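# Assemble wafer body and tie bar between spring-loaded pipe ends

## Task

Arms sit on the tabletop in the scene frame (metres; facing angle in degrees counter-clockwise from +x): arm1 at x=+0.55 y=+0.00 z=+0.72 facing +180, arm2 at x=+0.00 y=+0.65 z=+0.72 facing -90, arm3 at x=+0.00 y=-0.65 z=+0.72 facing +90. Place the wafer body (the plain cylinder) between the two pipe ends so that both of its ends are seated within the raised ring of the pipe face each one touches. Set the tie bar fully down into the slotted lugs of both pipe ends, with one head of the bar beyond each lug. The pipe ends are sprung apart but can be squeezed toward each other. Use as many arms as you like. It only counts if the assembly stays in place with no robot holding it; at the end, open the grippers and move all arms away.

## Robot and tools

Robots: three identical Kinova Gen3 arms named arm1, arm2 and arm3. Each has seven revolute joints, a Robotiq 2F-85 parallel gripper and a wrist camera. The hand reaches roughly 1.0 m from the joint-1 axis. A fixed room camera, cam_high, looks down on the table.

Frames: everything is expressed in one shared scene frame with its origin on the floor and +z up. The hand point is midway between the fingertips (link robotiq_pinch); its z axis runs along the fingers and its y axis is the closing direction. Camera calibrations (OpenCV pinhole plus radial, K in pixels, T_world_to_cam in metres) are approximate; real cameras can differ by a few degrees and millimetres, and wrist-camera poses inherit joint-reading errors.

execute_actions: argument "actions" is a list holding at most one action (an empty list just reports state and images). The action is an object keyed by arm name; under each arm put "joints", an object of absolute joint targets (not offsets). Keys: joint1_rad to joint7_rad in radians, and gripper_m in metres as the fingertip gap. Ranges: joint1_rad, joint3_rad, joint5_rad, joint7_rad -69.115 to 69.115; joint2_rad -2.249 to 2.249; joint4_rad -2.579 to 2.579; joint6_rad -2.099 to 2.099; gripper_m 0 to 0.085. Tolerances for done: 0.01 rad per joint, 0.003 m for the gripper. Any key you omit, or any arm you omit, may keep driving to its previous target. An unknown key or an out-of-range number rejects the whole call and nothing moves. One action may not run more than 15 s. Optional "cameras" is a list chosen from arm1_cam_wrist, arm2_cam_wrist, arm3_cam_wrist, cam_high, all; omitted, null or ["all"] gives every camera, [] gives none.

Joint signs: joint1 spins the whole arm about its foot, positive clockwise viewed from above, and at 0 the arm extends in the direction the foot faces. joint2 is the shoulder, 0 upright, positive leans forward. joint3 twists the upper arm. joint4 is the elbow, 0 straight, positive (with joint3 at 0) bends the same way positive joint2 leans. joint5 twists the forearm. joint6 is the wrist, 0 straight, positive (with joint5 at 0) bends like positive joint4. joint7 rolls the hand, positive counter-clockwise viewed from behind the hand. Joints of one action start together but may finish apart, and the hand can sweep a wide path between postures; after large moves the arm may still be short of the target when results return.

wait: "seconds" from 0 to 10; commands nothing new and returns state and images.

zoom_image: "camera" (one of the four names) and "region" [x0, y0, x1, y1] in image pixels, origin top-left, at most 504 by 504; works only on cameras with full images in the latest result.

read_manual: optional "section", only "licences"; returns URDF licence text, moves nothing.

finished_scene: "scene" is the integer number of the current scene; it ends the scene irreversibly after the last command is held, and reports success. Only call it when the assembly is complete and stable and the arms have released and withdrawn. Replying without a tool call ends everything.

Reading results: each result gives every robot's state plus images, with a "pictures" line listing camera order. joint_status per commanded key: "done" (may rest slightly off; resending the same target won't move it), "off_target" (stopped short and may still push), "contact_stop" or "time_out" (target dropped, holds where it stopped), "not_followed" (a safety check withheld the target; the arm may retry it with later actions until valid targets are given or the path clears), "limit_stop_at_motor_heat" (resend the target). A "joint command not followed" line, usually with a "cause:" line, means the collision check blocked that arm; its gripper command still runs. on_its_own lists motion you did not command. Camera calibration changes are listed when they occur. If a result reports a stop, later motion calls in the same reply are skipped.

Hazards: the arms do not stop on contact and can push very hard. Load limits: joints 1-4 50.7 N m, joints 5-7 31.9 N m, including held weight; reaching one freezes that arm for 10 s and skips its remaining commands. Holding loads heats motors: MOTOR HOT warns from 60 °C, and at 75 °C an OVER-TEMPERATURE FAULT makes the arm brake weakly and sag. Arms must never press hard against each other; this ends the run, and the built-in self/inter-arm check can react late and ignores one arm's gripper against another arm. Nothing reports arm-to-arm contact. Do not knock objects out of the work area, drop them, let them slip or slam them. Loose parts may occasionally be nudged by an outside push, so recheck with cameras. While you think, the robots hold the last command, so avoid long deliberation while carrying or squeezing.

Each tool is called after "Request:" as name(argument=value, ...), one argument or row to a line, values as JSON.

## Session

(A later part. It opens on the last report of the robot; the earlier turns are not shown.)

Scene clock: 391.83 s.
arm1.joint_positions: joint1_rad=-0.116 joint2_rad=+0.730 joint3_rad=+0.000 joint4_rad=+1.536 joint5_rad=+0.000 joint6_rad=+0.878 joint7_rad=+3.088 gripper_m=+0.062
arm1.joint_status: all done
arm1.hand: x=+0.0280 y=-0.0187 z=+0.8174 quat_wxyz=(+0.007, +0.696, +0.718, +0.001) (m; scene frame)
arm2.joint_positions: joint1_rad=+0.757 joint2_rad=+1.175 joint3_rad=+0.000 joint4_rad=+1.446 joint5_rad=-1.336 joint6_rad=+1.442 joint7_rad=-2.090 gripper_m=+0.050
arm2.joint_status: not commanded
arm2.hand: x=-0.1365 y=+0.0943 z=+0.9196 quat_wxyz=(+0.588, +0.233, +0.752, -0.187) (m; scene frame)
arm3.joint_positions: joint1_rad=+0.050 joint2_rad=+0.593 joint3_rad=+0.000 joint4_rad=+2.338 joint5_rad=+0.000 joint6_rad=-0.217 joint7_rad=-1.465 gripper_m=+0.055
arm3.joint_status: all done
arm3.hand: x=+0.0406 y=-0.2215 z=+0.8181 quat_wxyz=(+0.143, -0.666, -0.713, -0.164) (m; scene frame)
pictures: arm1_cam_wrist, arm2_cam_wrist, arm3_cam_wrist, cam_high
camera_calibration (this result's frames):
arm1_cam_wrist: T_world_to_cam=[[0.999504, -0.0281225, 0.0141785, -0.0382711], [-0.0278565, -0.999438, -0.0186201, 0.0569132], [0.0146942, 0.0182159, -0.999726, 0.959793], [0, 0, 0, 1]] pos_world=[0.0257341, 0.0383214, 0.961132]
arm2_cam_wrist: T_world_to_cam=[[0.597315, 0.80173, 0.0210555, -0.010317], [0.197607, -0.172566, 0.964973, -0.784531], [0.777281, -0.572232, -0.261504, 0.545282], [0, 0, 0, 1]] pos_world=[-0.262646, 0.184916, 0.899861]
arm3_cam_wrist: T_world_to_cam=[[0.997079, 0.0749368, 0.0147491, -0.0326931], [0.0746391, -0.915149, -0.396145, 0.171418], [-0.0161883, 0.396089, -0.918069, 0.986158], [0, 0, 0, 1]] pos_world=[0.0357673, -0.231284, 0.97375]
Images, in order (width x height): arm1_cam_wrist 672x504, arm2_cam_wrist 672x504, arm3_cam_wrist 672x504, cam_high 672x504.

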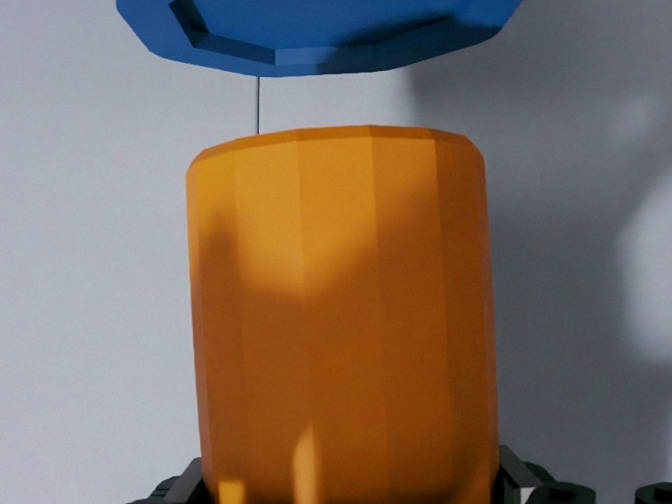

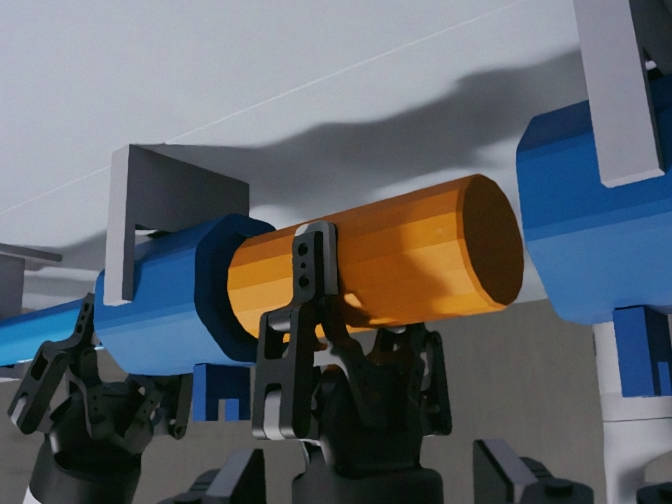

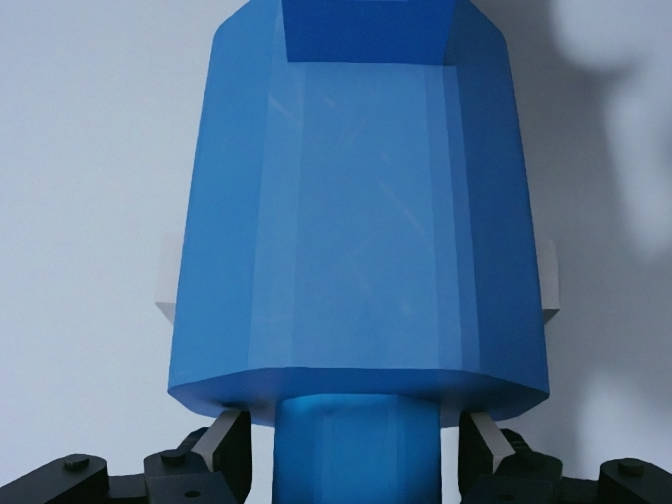

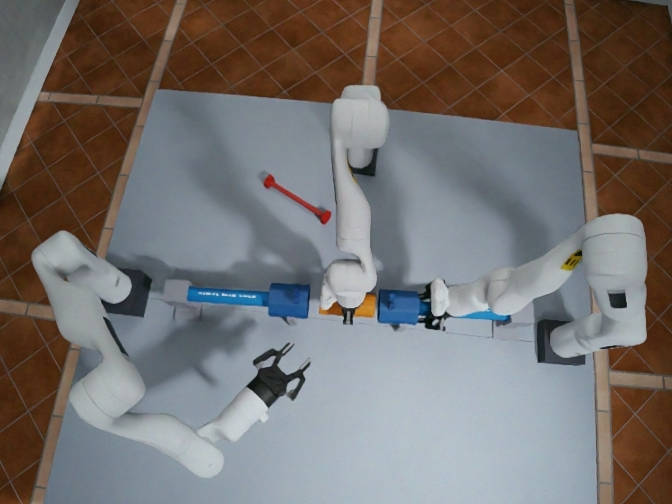

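Request:
zoom_image(
  camera="cam_high",
  region=[345, 278, 425, 333],
)

Request:
zoom_image(
  camera="cam_high",
  region=[275, 272, 355, 327],
)

Request:
zoom_image(
  camera="arm2_cam_wrist",
  region=[160, 195, 360, 385],
)

Request:
zoom_image(
  camera="arm2_cam_wrist",
  region=[432, 90, 672, 350],
)

Region (345, 278, 425, 333) of cam_high's 672x504 image, scaled by 6.300, with more detail than that image has; it fills the top 346 rows of this view, and the rest is white.

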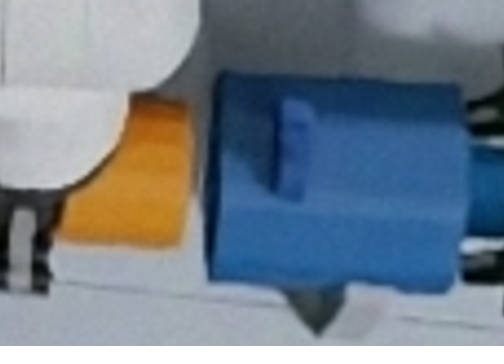

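Region (275, 272, 355, 327) of cam_high's 672x504 image, scaled by 6.300, with more detail than that image has; it fills the top 346 rows of this view, and the rest is white.

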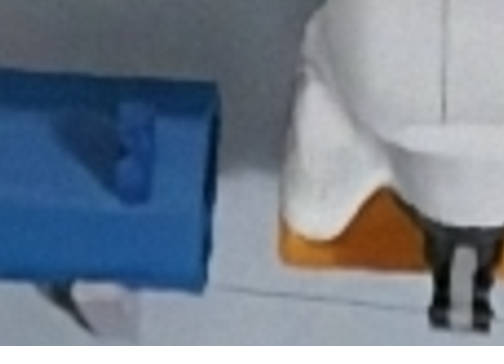

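Region (160, 195, 360, 385) of arm2_cam_wrist's 672x504 image, scaled by 2.520; it fills the top 479 rows of this view, and the rest is white.

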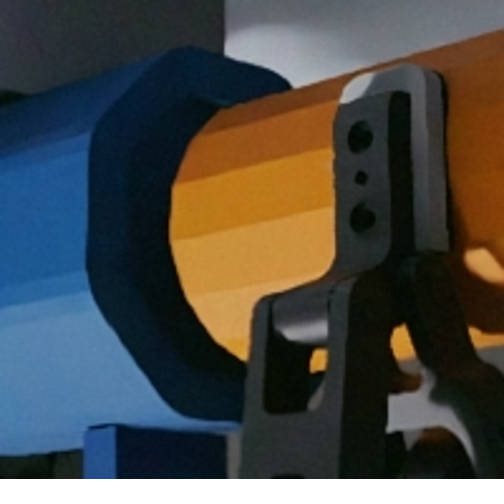

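Region (432, 90, 672, 350) of arm2_cam_wrist's 672x504 image, scaled by 1.938; it fills the left 465 columns of this view, and the rest is white.

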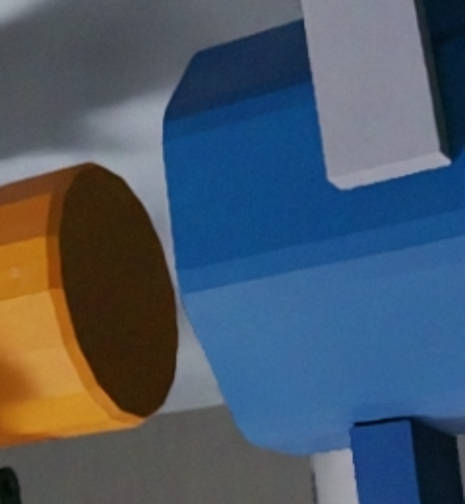

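Request:
execute_actions(
  actions=[
    {"arm3": {"joints": {"joint1_rad": 0.0467, "joint2_rad": 0.6036, "joint4_rad": 2.2803, "joint6_rad": -0.1786}}},
  ],
  cameras=["arm1_cam_wrist", "arm2_cam_wrist", "cam_high"],
)

Request:
zoom_image(
  camera="arm2_cam_wrist",
  region=[160, 195, 360, 385],
)

Request:
zoom_image(
  camera="cam_high",
  region=[345, 278, 425, 333],
)

Scene clock: 430.80 s.
arm1.joint_positions: joint1_rad=-0.115 joint2_rad=+0.730 joint3_rad=+0.000 joint4_rad=+1.537 joint5_rad=+0.000 joint6_rad=+0.878 joint7_rad=+3.088 gripper_m=+0.062
arm1.joint_status: not commanded
arm1.hand: x=+0.0281 y=-0.0181 z=+0.8171 quat_wxyz=(+0.007, +0.696, +0.718, +0.002) (m; scene frame)
arm2.joint_positions: joint1_rad=+0.757 joint2_rad=+1.175 joint3_rad=+0.000 joint4_rad=+1.446 joint5_rad=-1.336 joint6_rad=+1.442 joint7_rad=-2.090 gripper_m=+0.050
arm2.joint_status: not commanded
arm2.hand: x=-0.1365 y=+0.0943 z=+0.9196 quat_wxyz=(+0.588, +0.233, +0.752, -0.187) (m; scene frame)
arm3.joint_positions: joint1_rad=+0.047 joint2_rad=+0.606 joint3_rad=+0.001 joint4_rad=+2.287 joint5_rad=-0.001 joint6_rad=-0.174 joint7_rad=-1.466 gripper_m=+0.055
arm3.joint_status: all done
arm3.hand: x=+0.0399 y=-0.2069 z=+0.8173 quat_wxyz=(+0.142, -0.666, -0.715, -0.162) (m; scene frame)
pictures: arm1_cam_wrist, arm2_cam_wrist, cam_high
camera_calibration (this result's frames):
arm1_cam_wrist: T_world_to_cam=[[0.999481, -0.0287095, 0.0146105, -0.0387277], [-0.0284264, -0.999411, -0.0192279, 0.057982], [0.015154, 0.0188026, -0.999708, 0.959533], [0, 0, 0, 1]] pos_world=[0.0258151, 0.0387942, 0.960934]
arm2_cam_wrist: T_world_to_cam=[[0.597315, 0.80173, 0.0210552, -0.0103167], [0.197607, -0.172566, 0.964973, -0.784531], [0.777281, -0.572232, -0.261504, 0.545282], [0, 0, 0, 1]] pos_world=[-0.262646, 0.184916, 0.899861]
Images, in order (width x height): arm1_cam_wrist 672x504, arm2_cam_wrist 672x504, cam_high 672x504.

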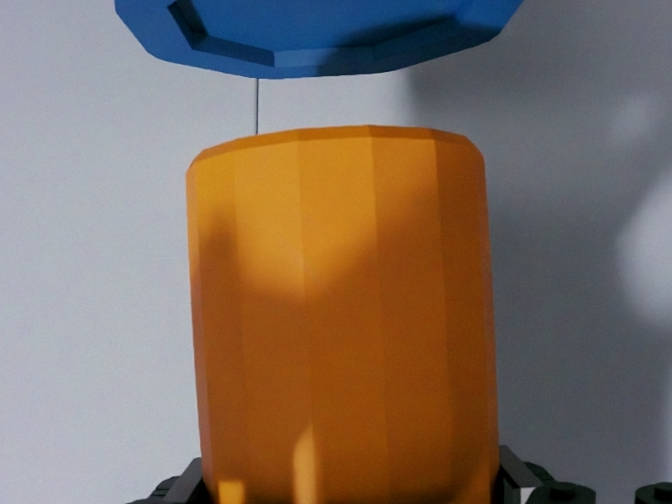

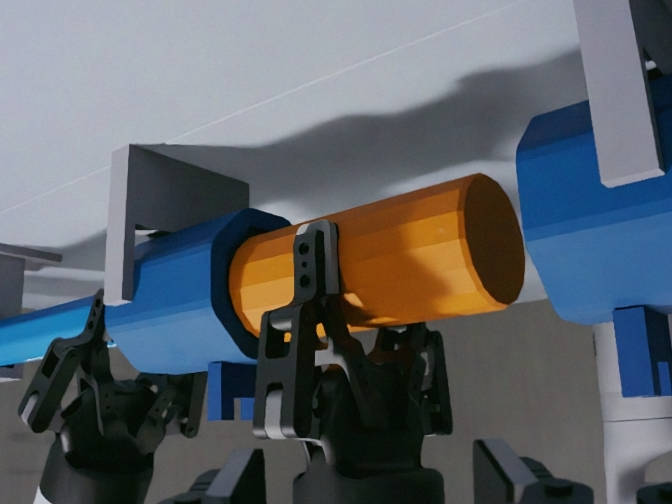

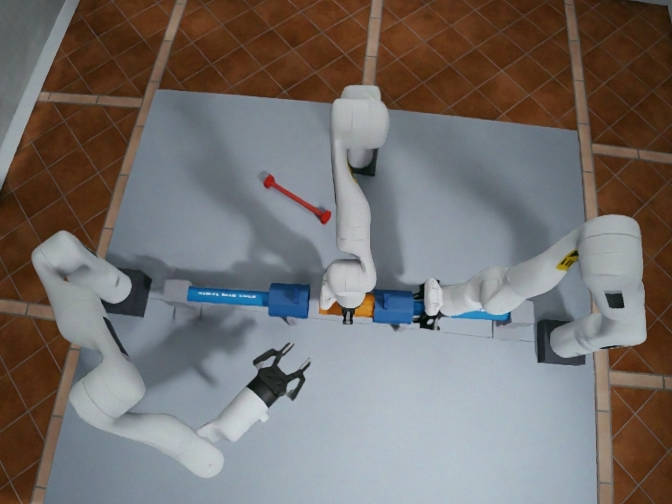

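Region (160, 195, 360, 385) of arm2_cam_wrist's 672x504 image, scaled by 2.520; it fills the top 479 rows of this view, and the rest is white.

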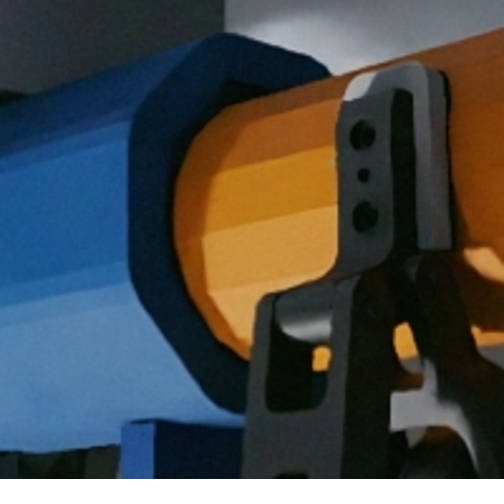

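Region (345, 278, 425, 333) of cam_high's 672x504 image, scaled by 6.300, with more detail than that image has; it fills the top 346 rows of this view, and the rest is white.

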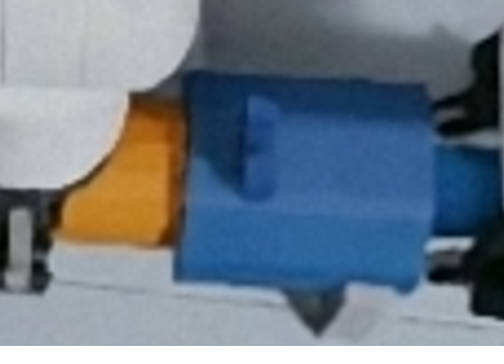

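Request:
execute_actions(
  actions=[
    {"arm2": {"joints": {"joint1_rad": 0.45, "joint2_rad": 0.353, "joint4_rad": 2.325, "joint5_rad": 0.0, "joint6_rad": 0.027, "joint7_rad": -1.633}}},
  ],
  cameras=[],
)

Request:
execute_actions(
  actions=[
    {"arm2": {"joints": {"joint1_rad": -0.089, "gripper_m": 0.08}}},
  ],
  cameras=["arm2_cam_wrist"],
)

Request:
execute_actions(
  actions=[
    {"arm2": {"joints": {"joint1_rad": -0.089, "joint2_rad": 0.6987, "joint4_rad": 2.3714, "joint6_rad": -0.3647}}},
  ],
  cameras=["arm2_cam_wrist", "cam_high"],
)

Scene clock: 486.57 s.
arm1.joint_positions: joint1_rad=-0.115 joint2_rad=+0.730 joint3_rad=+0.000 joint4_rad=+1.537 joint5_rad=+0.000 joint6_rad=+0.878 joint7_rad=+3.088 gripper_m=+0.062
arm1.joint_status: not commanded
arm1.hand: x=+0.0281 y=-0.0181 z=+0.8171 quat_wxyz=(+0.007, +0.696, +0.718, +0.002) (m; scene frame)
arm2.joint_positions: joint1_rad=+0.450 joint2_rad=+0.353 joint3_rad=+0.000 joint4_rad=+2.325 joint5_rad=+0.000 joint6_rad=+0.027 joint7_rad=-1.633 gripper_m=+0.050
arm2.joint_status: all done
arm2.hand: x=-0.1982 y=+0.2824 z=+0.9334 quat_wxyz=(-0.185, -0.499, +0.839, -0.117) (m; scene frame)
arm3.joint_positions: joint1_rad=+0.047 joint2_rad=+0.606 joint3_rad=+0.001 joint4_rad=+2.287 joint5_rad=-0.001 joint6_rad=-0.174 joint7_rad=-1.466 gripper_m=+0.055
arm3.joint_status: not commanded
arm3.hand: x=+0.0399 y=-0.2069 z=+0.8173 quat_wxyz=(+0.142, -0.666, -0.715, -0.162) (m; scene frame)
pictures: none
No camera images: the call's "cameras" was empty. Leave "cameras" out to get every camera's image.

Scene clock: 488.33 s.
arm1.joint_positions: joint1_rad=-0.115 joint2_rad=+0.730 joint3_rad=+0.000 joint4_rad=+1.537 joint5_rad=+0.000 joint6_rad=+0.878 joint7_rad=+3.088 gripper_m=+0.062
arm1.joint_status: not commanded
arm1.hand: x=+0.0281 y=-0.0181 z=+0.8171 quat_wxyz=(+0.007, +0.696, +0.718, +0.002) (m; scene frame)
arm2.joint_positions: joint1_rad=-0.089 joint2_rad=+0.353 joint3_rad=+0.000 joint4_rad=+2.325 joint5_rad=+0.000 joint6_rad=+0.027 joint7_rad=-1.633 gripper_m=+0.080
arm2.joint_status: all done
arm2.hand: x=+0.0187 y=+0.2318 z=+0.9301 quat_wxyz=(-0.145, -0.704, +0.676, -0.159) (m; scene frame)
arm3.joint_positions: joint1_rad=+0.047 joint2_rad=+0.606 joint3_rad=+0.001 joint4_rad=+2.287 joint5_rad=-0.001 joint6_rad=-0.174 joint7_rad=-1.466 gripper_m=+0.055
arm3.joint_status: not commanded
arm3.hand: x=+0.0399 y=-0.2069 z=+0.8173 quat_wxyz=(+0.142, -0.666, -0.715, -0.162) (m; scene frame)
pictures: arm2_cam_wrist
camera_calibration (this result's frames):
arm2_cam_wrist: T_world_to_cam=[[-0.998504, -0.0217047, -0.050179, 0.0734757], [0.00262638, 0.897717, -0.440565, 0.261221], [0.0546089, -0.440038, -0.896317, 1.07948], [0, 0, 0, 1]] pos_world=[0.0137304, 0.242105, 1.08633]
Images, in order (width x height): arm2_cam_wrist 672x504.

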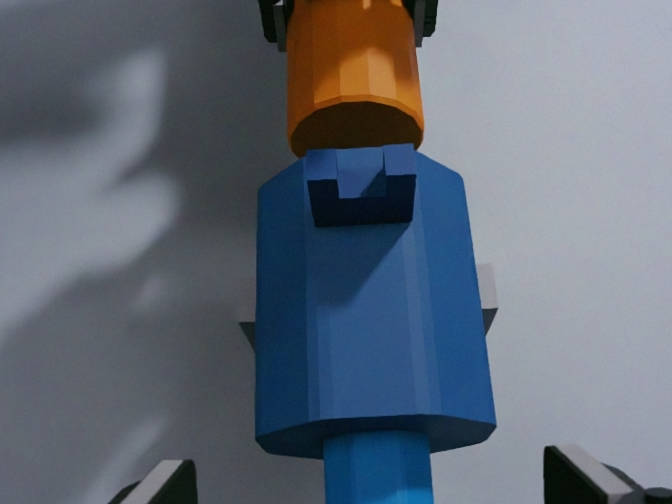

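Scene clock: 489.80 s.
arm1.joint_positions: joint1_rad=-0.115 joint2_rad=+0.730 joint3_rad=+0.000 joint4_rad=+1.537 joint5_rad=+0.000 joint6_rad=+0.878 joint7_rad=+3.088 gripper_m=+0.062
arm1.joint_status: not commanded
arm1.hand: x=+0.0281 y=-0.0181 z=+0.8171 quat_wxyz=(+0.007, +0.696, +0.718, +0.002) (m; scene frame)
arm2.joint_positions: joint1_rad=-0.089 joint2_rad=+0.698 joint3_rad=+0.000 joint4_rad=+2.371 joint5_rad=+0.000 joint6_rad=-0.365 joint7_rad=-1.633 gripper_m=+0.080
arm2.joint_status: all done
arm2.hand: x=+0.0178 y=+0.2249 z=+0.8252 quat_wxyz=(-0.145, -0.705, +0.676, -0.159) (m; scene frame)
arm3.joint_positions: joint1_rad=+0.047 joint2_rad=+0.606 joint3_rad=+0.001 joint4_rad=+2.287 joint5_rad=-0.001 joint6_rad=-0.174 joint7_rad=-1.466 gripper_m=+0.055
arm3.joint_status: not commanded
arm3.hand: x=+0.0399 y=-0.2069 z=+0.8173 quat_wxyz=(+0.142, -0.666, -0.715, -0.162) (m; scene frame)
pictures: arm2_cam_wrist, cam_high
camera_calibration (this result's frames):
arm2_cam_wrist: T_world_to_cam=[[-0.9985, -0.0219565, -0.0501623, 0.0672899], [0.00238384, 0.897788, -0.440421, 0.221018], [0.0547053, -0.43988, -0.896389, 0.982429], [0, 0, 0, 1]] pos_world=[0.012918, 0.235202, 0.981355]
Images, in order (width x height): arm2_cam_wrist 672x504, cam_high 672x504.

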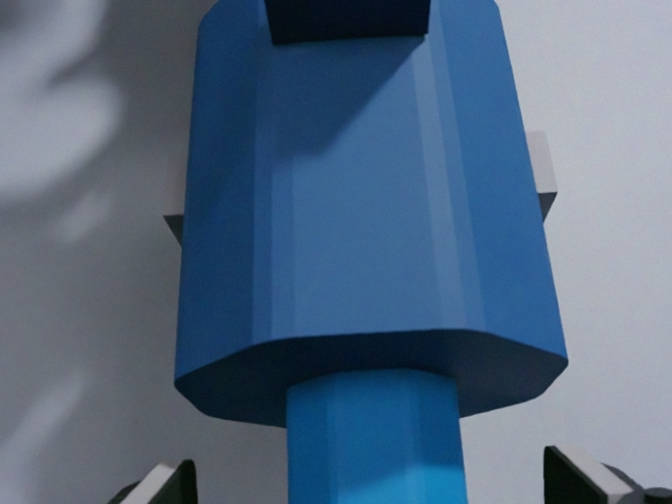

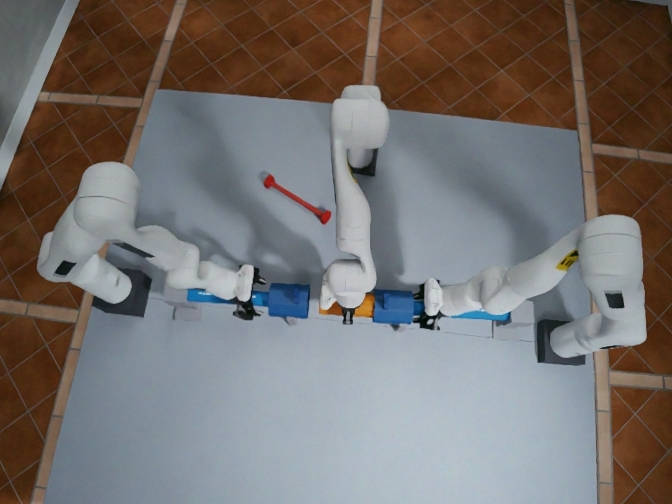

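Request:
zoom_image(
  camera="cam_high",
  region=[355, 285, 395, 327],
)

Request:
execute_actions(
  actions=[
    {"arm2": {"joints": {"joint1_rad": -0.0845, "joint2_rad": 0.729, "joint4_rad": 2.3215, "joint6_rad": -0.3452, "gripper_m": 0.055}}},
  ],
  cameras=["arm2_cam_wrist"],
)

Region (355, 285, 395, 327) of cam_high's 672x504 image, scaled by 12.000, with more detail than that image has; it fills the left 480 columns of this view, and the rest is white.

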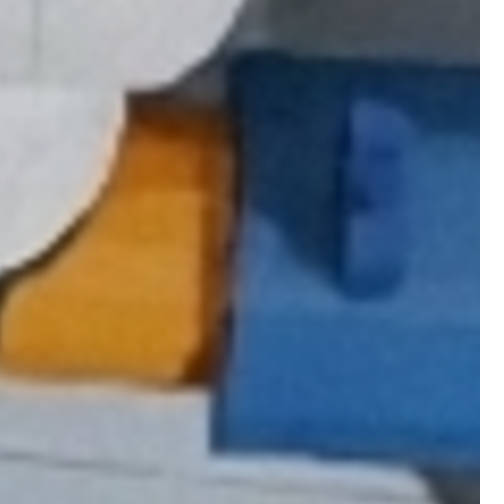

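Scene clock: 516.03 s.
arm1.joint_positions: joint1_rad=-0.115 joint2_rad=+0.730 joint3_rad=+0.000 joint4_rad=+1.537 joint5_rad=+0.000 joint6_rad=+0.878 joint7_rad=+3.088 gripper_m=+0.062
arm1.joint_status: not commanded
arm1.hand: x=+0.0281 y=-0.0181 z=+0.8171 quat_wxyz=(+0.007, +0.696, +0.718, +0.002) (m; scene frame)
arm2.joint_positions: joint1_rad=-0.085 joint2_rad=+0.729 joint3_rad=+0.000 joint4_rad=+2.322 joint5_rad=+0.000 joint6_rad=-0.345 joint7_rad=-1.633 gripper_m=+0.055
arm2.joint_status: all done
arm2.hand: x=+0.0174 y=+0.2100 z=+0.8169 quat_wxyz=(-0.145, -0.703, +0.678, -0.158) (m; scene frame)
arm3.joint_positions: joint1_rad=+0.047 joint2_rad=+0.606 joint3_rad=+0.001 joint4_rad=+2.287 joint5_rad=-0.001 joint6_rad=-0.174 joint7_rad=-1.466 gripper_m=+0.055
arm3.joint_status: not commanded
arm3.hand: x=+0.0399 y=-0.2069 z=+0.8173 quat_wxyz=(+0.142, -0.666, -0.715, -0.162) (m; scene frame)
pictures: arm2_cam_wrist
camera_calibration (this result's frames):
arm2_cam_wrist: T_world_to_cam=[[-0.998588, -0.0177628, -0.0500703, 0.0651263], [0.00602105, 0.898542, -0.438847, 0.229329], [0.0527854, -0.438529, -0.897166, 0.968834], [0, 0, 0, 1]] pos_world=[0.0125133, 0.219956, 0.973106]
Images, in order (width x height): arm2_cam_wrist 672x504.

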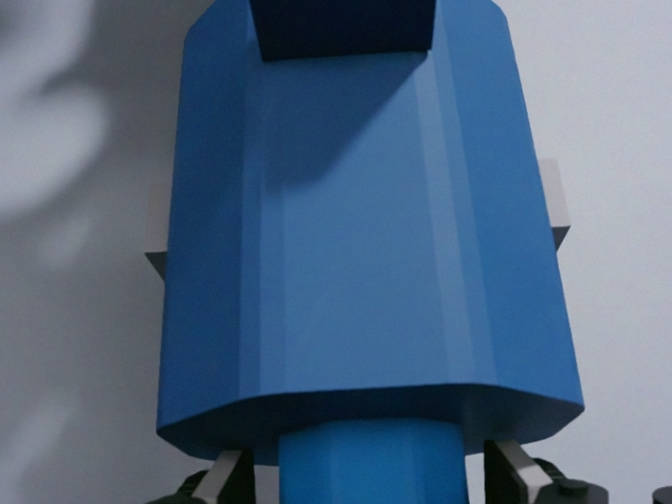

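Request:
execute_actions(
  actions=[
    {"arm2": {"joints": {"joint1_rad": -0.0802, "joint2_rad": 0.7358, "joint4_rad": 2.2259, "joint6_rad": -0.2564}}},
  ],
  cameras=["arm1_cam_wrist", "cam_high"],
)

Scene clock: 529.63 s.
arm1.joint_positions: joint1_rad=-0.115 joint2_rad=+0.730 joint3_rad=+0.000 joint4_rad=+1.537 joint5_rad=+0.000 joint6_rad=+0.878 joint7_rad=+3.088 gripper_m=+0.062
arm1.joint_status: not commanded
arm1.hand: x=+0.0281 y=-0.0181 z=+0.8171 quat_wxyz=(+0.007, +0.696, +0.718, +0.002) (m; scene frame)
arm2.joint_positions: joint1_rad=-0.081 joint2_rad=+0.737 joint3_rad=-0.001 joint4_rad=+2.231 joint5_rad=+0.001 joint6_rad=-0.253 joint7_rad=-1.633 gripper_m=+0.055
arm2.joint_status: all done
arm2.hand: x=+0.0184 y=+0.1842 z=+0.8168 quat_wxyz=(-0.142, -0.703, +0.679, -0.155) (m; scene frame)
arm3.joint_positions: joint1_rad=+0.047 joint2_rad=+0.606 joint3_rad=+0.001 joint4_rad=+2.287 joint5_rad=-0.001 joint6_rad=-0.174 joint7_rad=-1.466 gripper_m=+0.055
arm3.joint_status: not commanded
arm3.hand: x=+0.0399 y=-0.2069 z=+0.8173 quat_wxyz=(+0.142, -0.666, -0.715, -0.162) (m; scene frame)
pictures: arm1_cam_wrist, cam_high
camera_calibration (this result's frames):
arm1_cam_wrist: T_world_to_cam=[[0.999481, -0.0287109, 0.0146126, -0.0387297], [-0.0284278, -0.999411, -0.0192258, 0.0579803], [0.015156, 0.0188004, -0.999708, 0.959532], [0, 0, 0, 1]] pos_world=[0.0258152, 0.0387946, 0.960933]
Images, in order (width x height): arm1_cam_wrist 672x504, cam_high 672x504.

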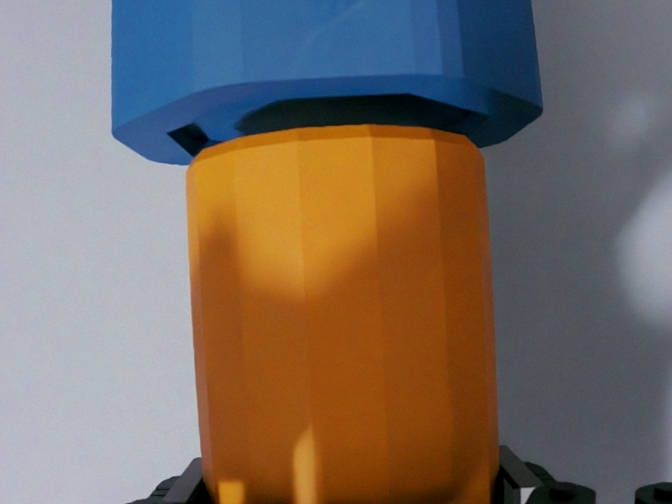

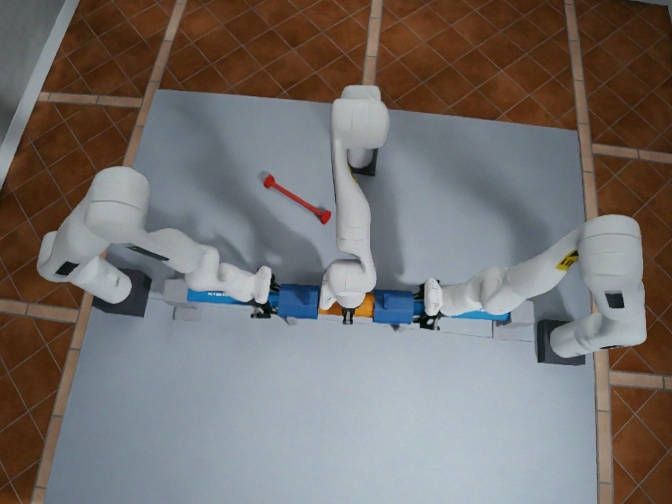

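Request:
execute_actions(
  actions=[
    {"arm1": {"joints": {"joint2_rad": 0.7311, "joint4_rad": 1.5299, "joint6_rad": 0.8808}}},
  ],
  cameras=["arm1_cam_wrist"],
)

Request:
execute_actions(
  actions=[
    {"arm2": {"joints": {"joint1_rad": -0.0793, "joint2_rad": 0.7417, "joint4_rad": 2.1934, "joint6_rad": -0.2298}}},
  ],
  cameras=["arm1_cam_wrist", "cam_high"],
)

Scene clock: 544.33 s.
arm1.joint_positions: joint1_rad=-0.115 joint2_rad=+0.733 joint3_rad=+0.000 joint4_rad=+1.531 joint5_rad=+0.000 joint6_rad=+0.881 joint7_rad=+3.088 gripper_m=+0.062
arm1.joint_status: all done
arm1.hand: x=+0.0270 y=-0.0184 z=+0.8170 quat_wxyz=(+0.007, +0.696, +0.718, +0.002) (m; scene frame)
arm2.joint_positions: joint1_rad=-0.081 joint2_rad=+0.737 joint3_rad=-0.001 joint4_rad=+2.231 joint5_rad=+0.001 joint6_rad=-0.253 joint7_rad=-1.633 gripper_m=+0.055
arm2.joint_status: not commanded
arm2.hand: x=+0.0184 y=+0.1842 z=+0.8168 quat_wxyz=(-0.142, -0.703, +0.679, -0.155) (m; scene frame)
arm3.joint_positions: joint1_rad=+0.047 joint2_rad=+0.606 joint3_rad=+0.001 joint4_rad=+2.287 joint5_rad=-0.001 joint6_rad=-0.174 joint7_rad=-1.466 gripper_m=+0.055
arm3.joint_status: not commanded
arm3.hand: x=+0.0399 y=-0.2069 z=+0.8173 quat_wxyz=(+0.142, -0.666, -0.715, -0.162) (m; scene frame)
pictures: arm1_cam_wrist
camera_calibration (this result's frames):
arm1_cam_wrist: T_world_to_cam=[[0.999478, -0.0283421, 0.0155158, -0.038359], [-0.028043, -0.999423, -0.019164, 0.0575835], [0.01605, 0.0187189, -0.999696, 0.95934], [0, 0, 0, 1]] pos_world=[0.0245563, 0.0385053, 0.960747]
Images, in order (width x height): arm1_cam_wrist 672x504.

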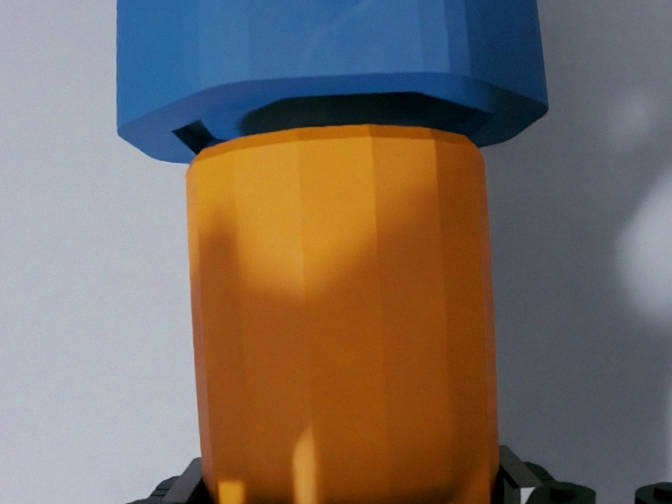

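Scene clock: 544.97 s.
arm1.joint_positions: joint1_rad=-0.115 joint2_rad=+0.733 joint3_rad=+0.000 joint4_rad=+1.531 joint5_rad=+0.000 joint6_rad=+0.881 joint7_rad=+3.088 gripper_m=+0.062
arm1.joint_status: not commanded
arm1.hand: x=+0.0270 y=-0.0185 z=+0.8169 quat_wxyz=(+0.007, +0.696, +0.718, +0.002) (m; scene frame)
arm2.joint_positions: joint1_rad=-0.080 joint2_rad=+0.744 joint3_rad=-0.001 joint4_rad=+2.200 joint5_rad=+0.001 joint6_rad=-0.225 joint7_rad=-1.632 gripper_m=+0.055
arm2.joint_status: all done
arm2.hand: x=+0.0187 y=+0.1751 z=+0.8161 quat_wxyz=(-0.142, -0.703, +0.680, -0.154) (m; scene frame)
arm3.joint_positions: joint1_rad=+0.047 joint2_rad=+0.606 joint3_rad=+0.001 joint4_rad=+2.287 joint5_rad=-0.001 joint6_rad=-0.174 joint7_rad=-1.466 gripper_m=+0.055
arm3.joint_status: not commanded
arm3.hand: x=+0.0399 y=-0.2069 z=+0.8173 quat_wxyz=(+0.142, -0.666, -0.715, -0.162) (m; scene frame)
pictures: arm1_cam_wrist, cam_high
camera_calibration (this result's frames):
arm1_cam_wrist: T_world_to_cam=[[0.999477, -0.0283437, 0.0155706, -0.0384119], [-0.0280445, -0.999424, -0.0191106, 0.0575035], [0.0161033, 0.018664, -0.999696, 0.959291], [0, 0, 0, 1]] pos_world=[0.0245567, 0.0384774, 0.960696]
Images, in order (width x height): arm1_cam_wrist 672x504, cam_high 672x504.

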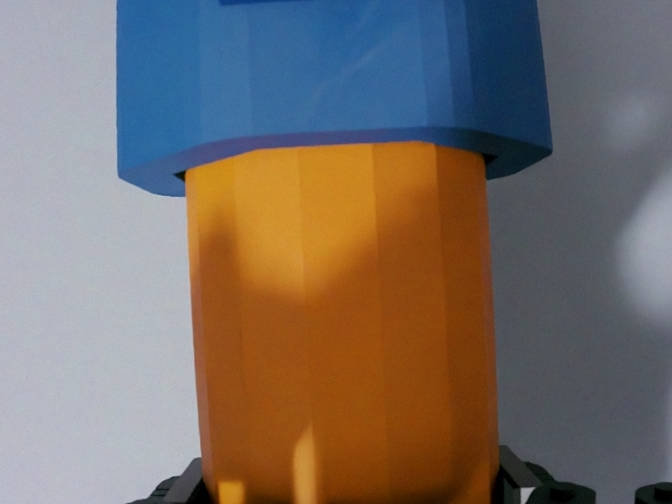

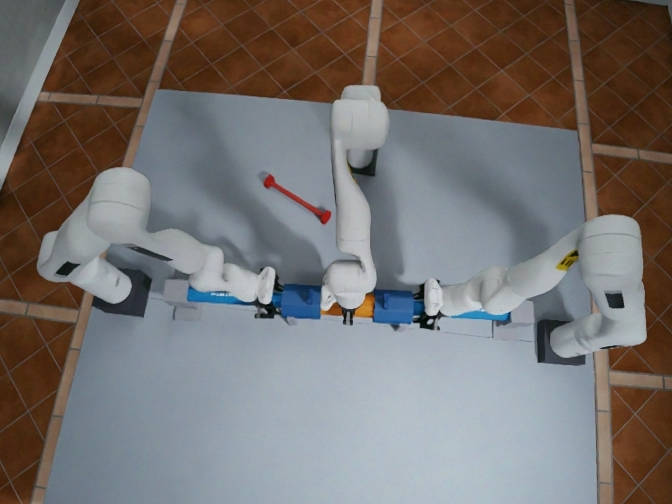

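Request:
execute_actions(
  actions=[
    {"arm2": {"joints": {"joint2_rad": 0.7429, "joint4_rad": 2.1869, "joint6_rad": -0.2245}}, "arm3": {"joints": {"joint2_rad": 0.6057, "joint4_rad": 2.2709, "joint6_rad": -0.1713}}},
  ],
  cameras=["arm1_cam_wrist", "cam_high"],
)

Request:
zoom_image(
  camera="cam_high",
  region=[355, 285, 395, 327],
)

Request:
zoom_image(
  camera="cam_high",
  region=[290, 270, 410, 335],
)

Scene clock: 552.83 s.
arm1.joint_positions: joint1_rad=-0.116 joint2_rad=+0.734 joint3_rad=+0.000 joint4_rad=+1.532 joint5_rad=+0.000 joint6_rad=+0.881 joint7_rad=+3.088 gripper_m=+0.062
arm1.joint_status: not commanded
arm1.hand: x=+0.0273 y=-0.0186 z=+0.8166 quat_wxyz=(+0.007, +0.696, +0.718, +0.002) (m; scene frame)
arm2.joint_positions: joint1_rad=-0.080 joint2_rad=+0.745 joint3_rad=-0.001 joint4_rad=+2.194 joint5_rad=+0.001 joint6_rad=-0.219 joint7_rad=-1.632 gripper_m=+0.055
arm2.joint_status: all done
arm2.hand: x=+0.0188 y=+0.1739 z=+0.8157 quat_wxyz=(-0.141, -0.703, +0.680, -0.153) (m; scene frame)
arm3.joint_positions: joint1_rad=+0.047 joint2_rad=+0.608 joint3_rad=+0.001 joint4_rad=+2.278 joint5_rad=-0.001 joint6_rad=-0.166 joint7_rad=-1.466 gripper_m=+0.055
arm3.joint_status: all done
arm3.hand: x=+0.0400 y=-0.2047 z=+0.8169 quat_wxyz=(+0.141, -0.666, -0.715, -0.162) (m; scene frame)
pictures: arm1_cam_wrist, cam_high
camera_calibration (this result's frames):
arm1_cam_wrist: T_world_to_cam=[[0.999471, -0.0280817, 0.0164338, -0.0394036], [-0.027766, -0.999431, -0.019135, 0.0574], [0.0169618, 0.0186686, -0.999682, 0.958962], [0, 0, 0, 1]] pos_world=[0.0247107, 0.0383584, 0.960402]
Images, in order (width x height): arm1_cam_wrist 672x504, cam_high 672x504.

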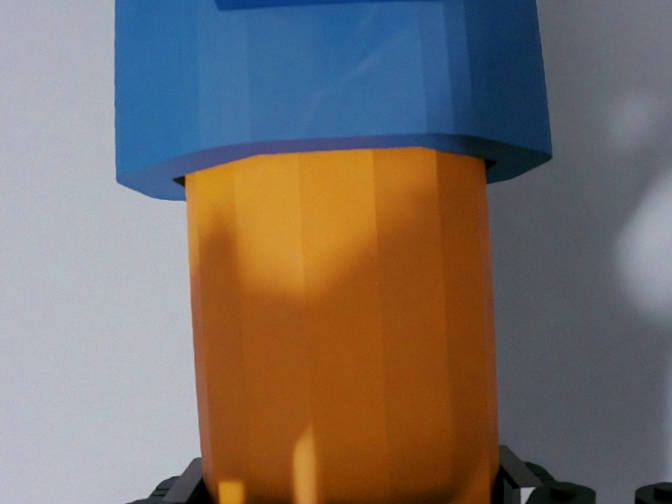

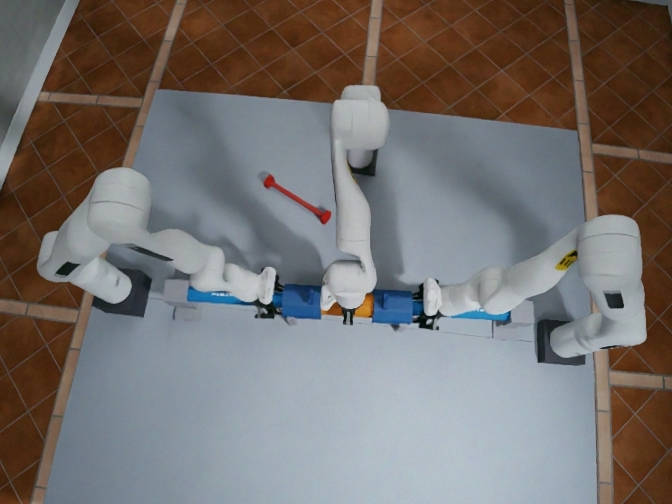

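Region (355, 285, 395, 327) of cam_high's 672x504 image, scaled by 12.000, with more detail than that image has; it fills the left 480 columns of this view, and the rest is white.

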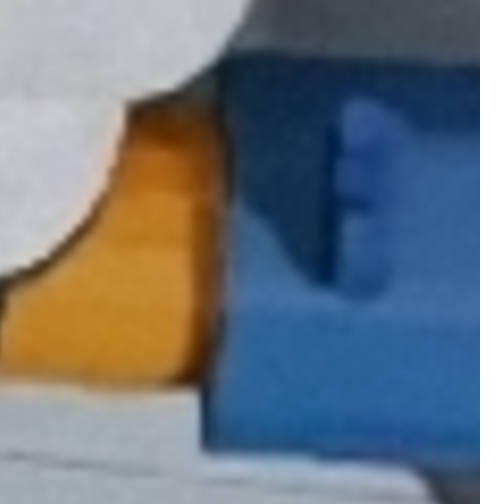

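Region (290, 270, 410, 335) of cam_high's 672x504 image, scaled by 4.200, with more detail than that image has; it fills the top 273 rows of this view, and the rest is white.

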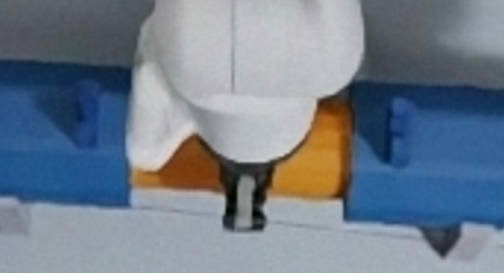

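Request:
execute_actions(
  actions=[
    {"arm2": {"joints": {"joint2_rad": 0.7441, "joint4_rad": 2.1804, "joint6_rad": -0.2192}}, "arm3": {"joints": {"joint2_rad": 0.7071, "joint4_rad": 2.2647, "joint6_rad": -0.1664}}},
  ],
  cameras=[],
)

Scene clock: 561.63 s.
arm1.joint_positions: joint1_rad=-0.117 joint2_rad=+0.733 joint3_rad=-0.001 joint4_rad=+1.531 joint5_rad=-0.001 joint6_rad=+0.881 joint7_rad=+3.088 gripper_m=+0.062
arm1.joint_status: not commanded
arm1.hand: x=+0.0268 y=-0.0198 z=+0.8170 quat_wxyz=(+0.007, +0.696, +0.718, +0.001) (m; scene frame)
arm2.joint_positions: joint1_rad=-0.080 joint2_rad=+0.747 joint3_rad=-0.001 joint4_rad=+2.188 joint5_rad=+0.001 joint6_rad=-0.214 joint7_rad=-1.632 gripper_m=+0.055
arm2.joint_status: all done
arm2.hand: x=+0.0188 y=+0.1726 z=+0.8153 quat_wxyz=(-0.140, -0.703, +0.680, -0.153) (m; scene frame)
arm3.joint_positions: joint1_rad=+0.047 joint2_rad=+0.673 joint3_rad=+0.001 joint4_rad=+2.269 joint5_rad=+0.000 joint6_rad=-0.164 joint7_rad=-1.465 gripper_m=+0.055
arm3.joint_status: joint2_rad time_out (moved +0.065 of +0.099); the others done
arm3.hand: x=+0.0395 y=-0.2157 z=+0.7898 quat_wxyz=(+0.123, -0.669, -0.719, -0.141) (m; scene frame)
pictures: none
No camera images: the call's "cameras" was empty. Leave "cameras" out to get every camera's image.

Request:
execute_actions(
  actions=[
    {"arm1": {"joints": {"joint2_rad": 0.7326, "joint4_rad": 1.5308, "joint6_rad": 0.8784}}, "arm3": {"joints": {"joint2_rad": 0.6071, "joint4_rad": 2.2647, "joint6_rad": -0.1664}}},
  ],
)

Request:
zoom_image(
  camera="cam_high",
  region=[355, 285, 395, 327],
)

Scene clock: 570.80 s.
arm1.joint_positions: joint1_rad=-0.117 joint2_rad=+0.734 joint3_rad=-0.001 joint4_rad=+1.532 joint5_rad=+0.000 joint6_rad=+0.879 joint7_rad=+3.088 gripper_m=+0.062
arm1.joint_status: all done
arm1.hand: x=+0.0267 y=-0.0197 z=+0.8163 quat_wxyz=(+0.007, +0.696, +0.718, +0.001) (m; scene frame)
arm2.joint_positions: joint1_rad=-0.080 joint2_rad=+0.747 joint3_rad=-0.001 joint4_rad=+2.188 joint5_rad=+0.001 joint6_rad=-0.213 joint7_rad=-1.632 gripper_m=+0.055
arm2.joint_status: not commanded
arm2.hand: x=+0.0188 y=+0.1726 z=+0.8153 quat_wxyz=(-0.140, -0.703, +0.680, -0.152) (m; scene frame)
arm3.joint_positions: joint1_rad=+0.048 joint2_rad=+0.613 joint3_rad=+0.001 joint4_rad=+2.274 joint5_rad=-0.001 joint6_rad=-0.159 joint7_rad=-1.466 gripper_m=+0.055
arm3.joint_status: all done
arm3.hand: x=+0.0405 y=-0.2052 z=+0.8148 quat_wxyz=(+0.138, -0.667, -0.715, -0.159) (m; scene frame)
pictures: arm1_cam_wrist, arm2_cam_wrist, arm3_cam_wrist, cam_high
camera_calibration (this result's frames):
arm1_cam_wrist: T_world_to_cam=[[0.999535, -0.0267076, 0.0146971, -0.0374577], [-0.0264427, -0.999489, -0.0179369, 0.0552445], [0.0151686, 0.0175399, -0.999731, 0.958706], [0, 0, 0, 1]] pos_world=[0.0243589, 0.0374003, 0.95999]
arm2_cam_wrist: T_world_to_cam=[[-0.99872, -0.0132868, -0.0488085, 0.064036], [0.00875925, 0.904886, -0.425564, 0.250186], [0.0498205, -0.425446, -0.903611, 0.953996], [0, 0, 0, 1]] pos_world=[0.014234, 0.180335, 0.971637]
arm3_cam_wrist: T_world_to_cam=[[0.997013, 0.0760845, 0.0132748, -0.0323306], [0.0753572, -0.92065, -0.383046, 0.173207], [-0.0169224, 0.382902, -0.923634, 0.978566], [0, 0, 0, 1]] pos_world=[0.0357414, -0.212772, 0.970612]
Images, in order (width x height): arm1_cam_wrist 672x504, arm2_cam_wrist 672x504, arm3_cam_wrist 672x504, cam_high 672x504.

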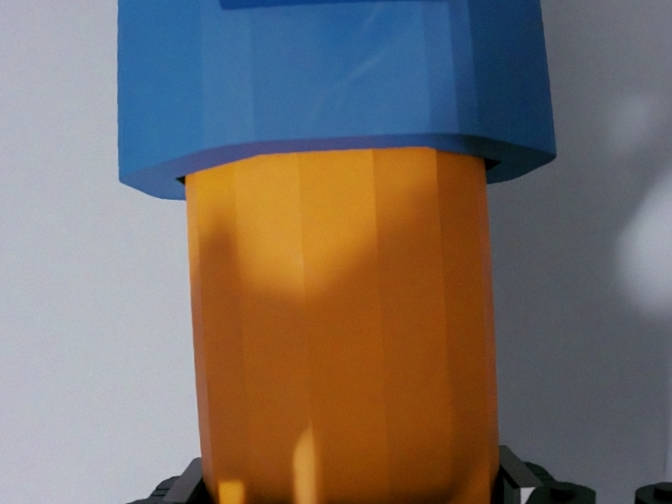

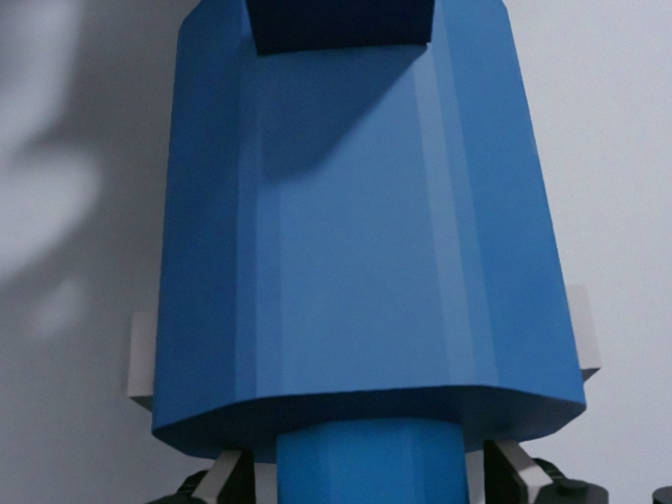

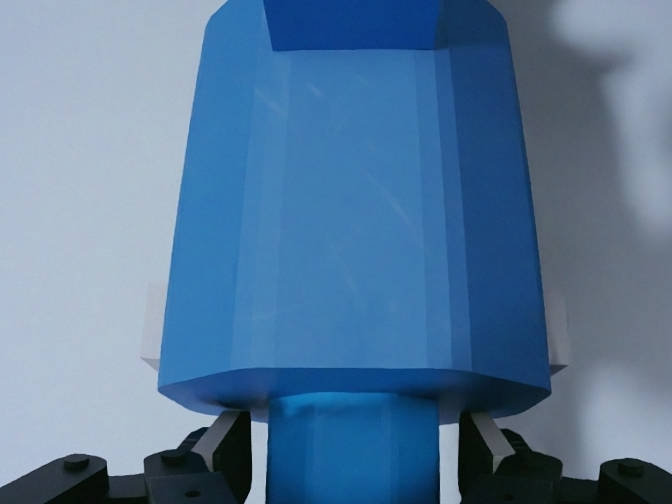

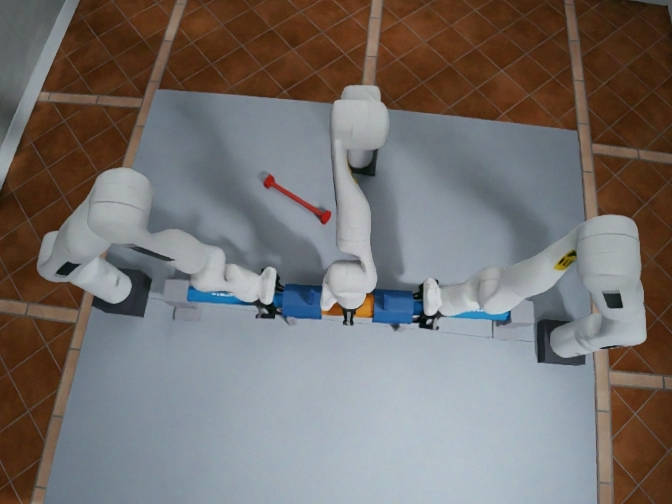

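Region (355, 285, 395, 327) of cam_high's 672x504 image, scaled by 12.000, with more detail than that image has; it fills the left 480 columns of this view, and the rest is white.

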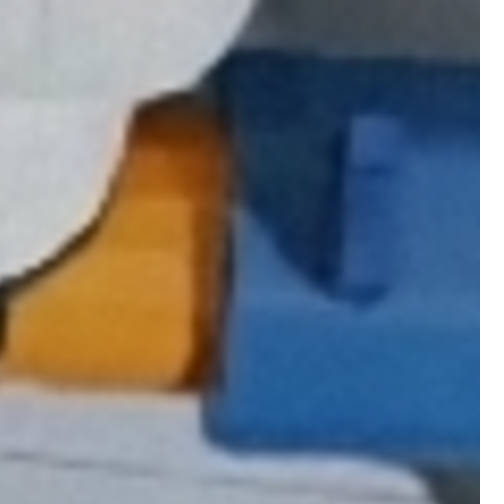

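Request:
execute_actions(
  actions=[
    {"arm3": {"joints": {"joint2_rad": 0.613, "joint4_rad": 2.2655, "joint6_rad": -0.1732}}},
  ],
  cameras=["arm3_cam_wrist", "cam_high"],
)

Request:
zoom_image(
  camera="cam_high",
  region=[355, 285, 395, 327],
)

Scene clock: 584.17 s.
arm1.joint_positions: joint1_rad=-0.117 joint2_rad=+0.735 joint3_rad=-0.001 joint4_rad=+1.532 joint5_rad=+0.000 joint6_rad=+0.878 joint7_rad=+3.088 gripper_m=+0.062
arm1.joint_status: not commanded
arm1.hand: x=+0.0268 y=-0.0196 z=+0.8160 quat_wxyz=(+0.007, +0.695, +0.719, +0.001) (m; scene frame)
arm2.joint_positions: joint1_rad=-0.080 joint2_rad=+0.747 joint3_rad=-0.001 joint4_rad=+2.188 joint5_rad=+0.001 joint6_rad=-0.213 joint7_rad=-1.632 gripper_m=+0.055
arm2.joint_status: not commanded
arm2.hand: x=+0.0188 y=+0.1727 z=+0.8153 quat_wxyz=(-0.140, -0.703, +0.680, -0.152) (m; scene frame)
arm3.joint_positions: joint1_rad=+0.048 joint2_rad=+0.617 joint3_rad=+0.001 joint4_rad=+2.275 joint5_rad=-0.001 joint6_rad=-0.166 joint7_rad=-1.466 gripper_m=+0.055
arm3.joint_status: all done
arm3.hand: x=+0.0404 y=-0.2050 z=+0.8135 quat_wxyz=(+0.139, -0.667, -0.715, -0.160) (m; scene frame)
pictures: arm3_cam_wrist, cam_high
camera_calibration (this result's frames):
arm3_cam_wrist: T_world_to_cam=[[0.997005, 0.0761799, 0.0133522, -0.0322959], [0.0754537, -0.92016, -0.384203, 0.173935], [-0.0169824, 0.38406, -0.923152, 0.977081], [0, 0, 0, 1]] pos_world=[0.0356683, -0.212749, 0.969252]
Images, in order (width x height): arm3_cam_wrist 672x504, cam_high 672x504.

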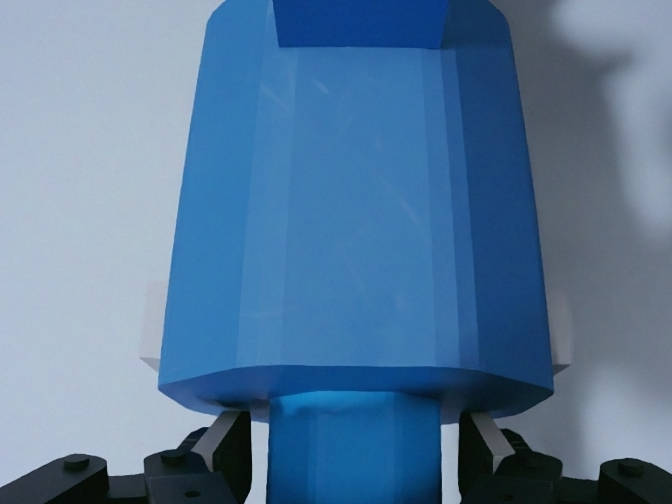

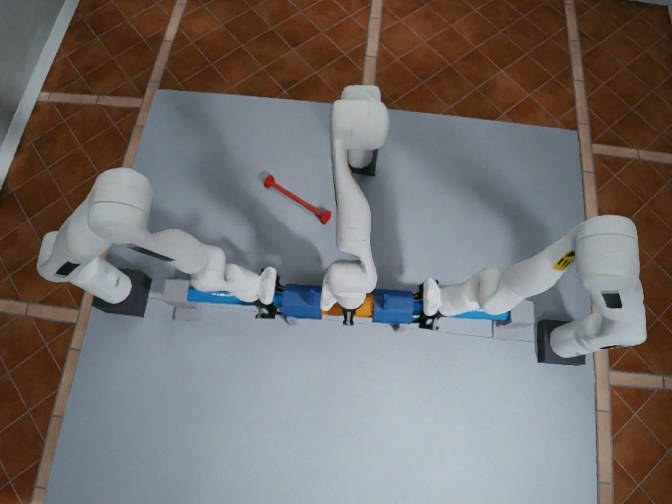

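Region (355, 285, 395, 327) of cam_high's 672x504 image, scaled by 12.000, with more detail than that image has; it fills the left 480 columns of this view, and the rest is white.

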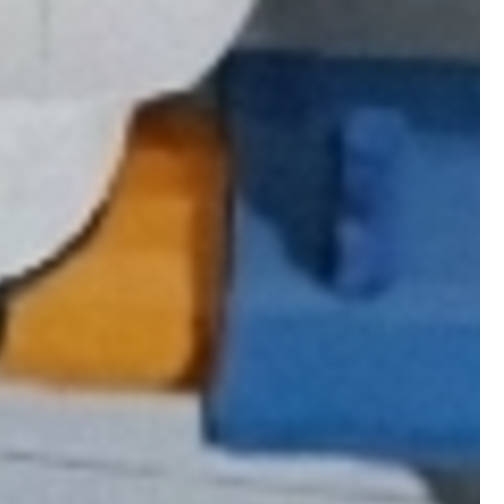

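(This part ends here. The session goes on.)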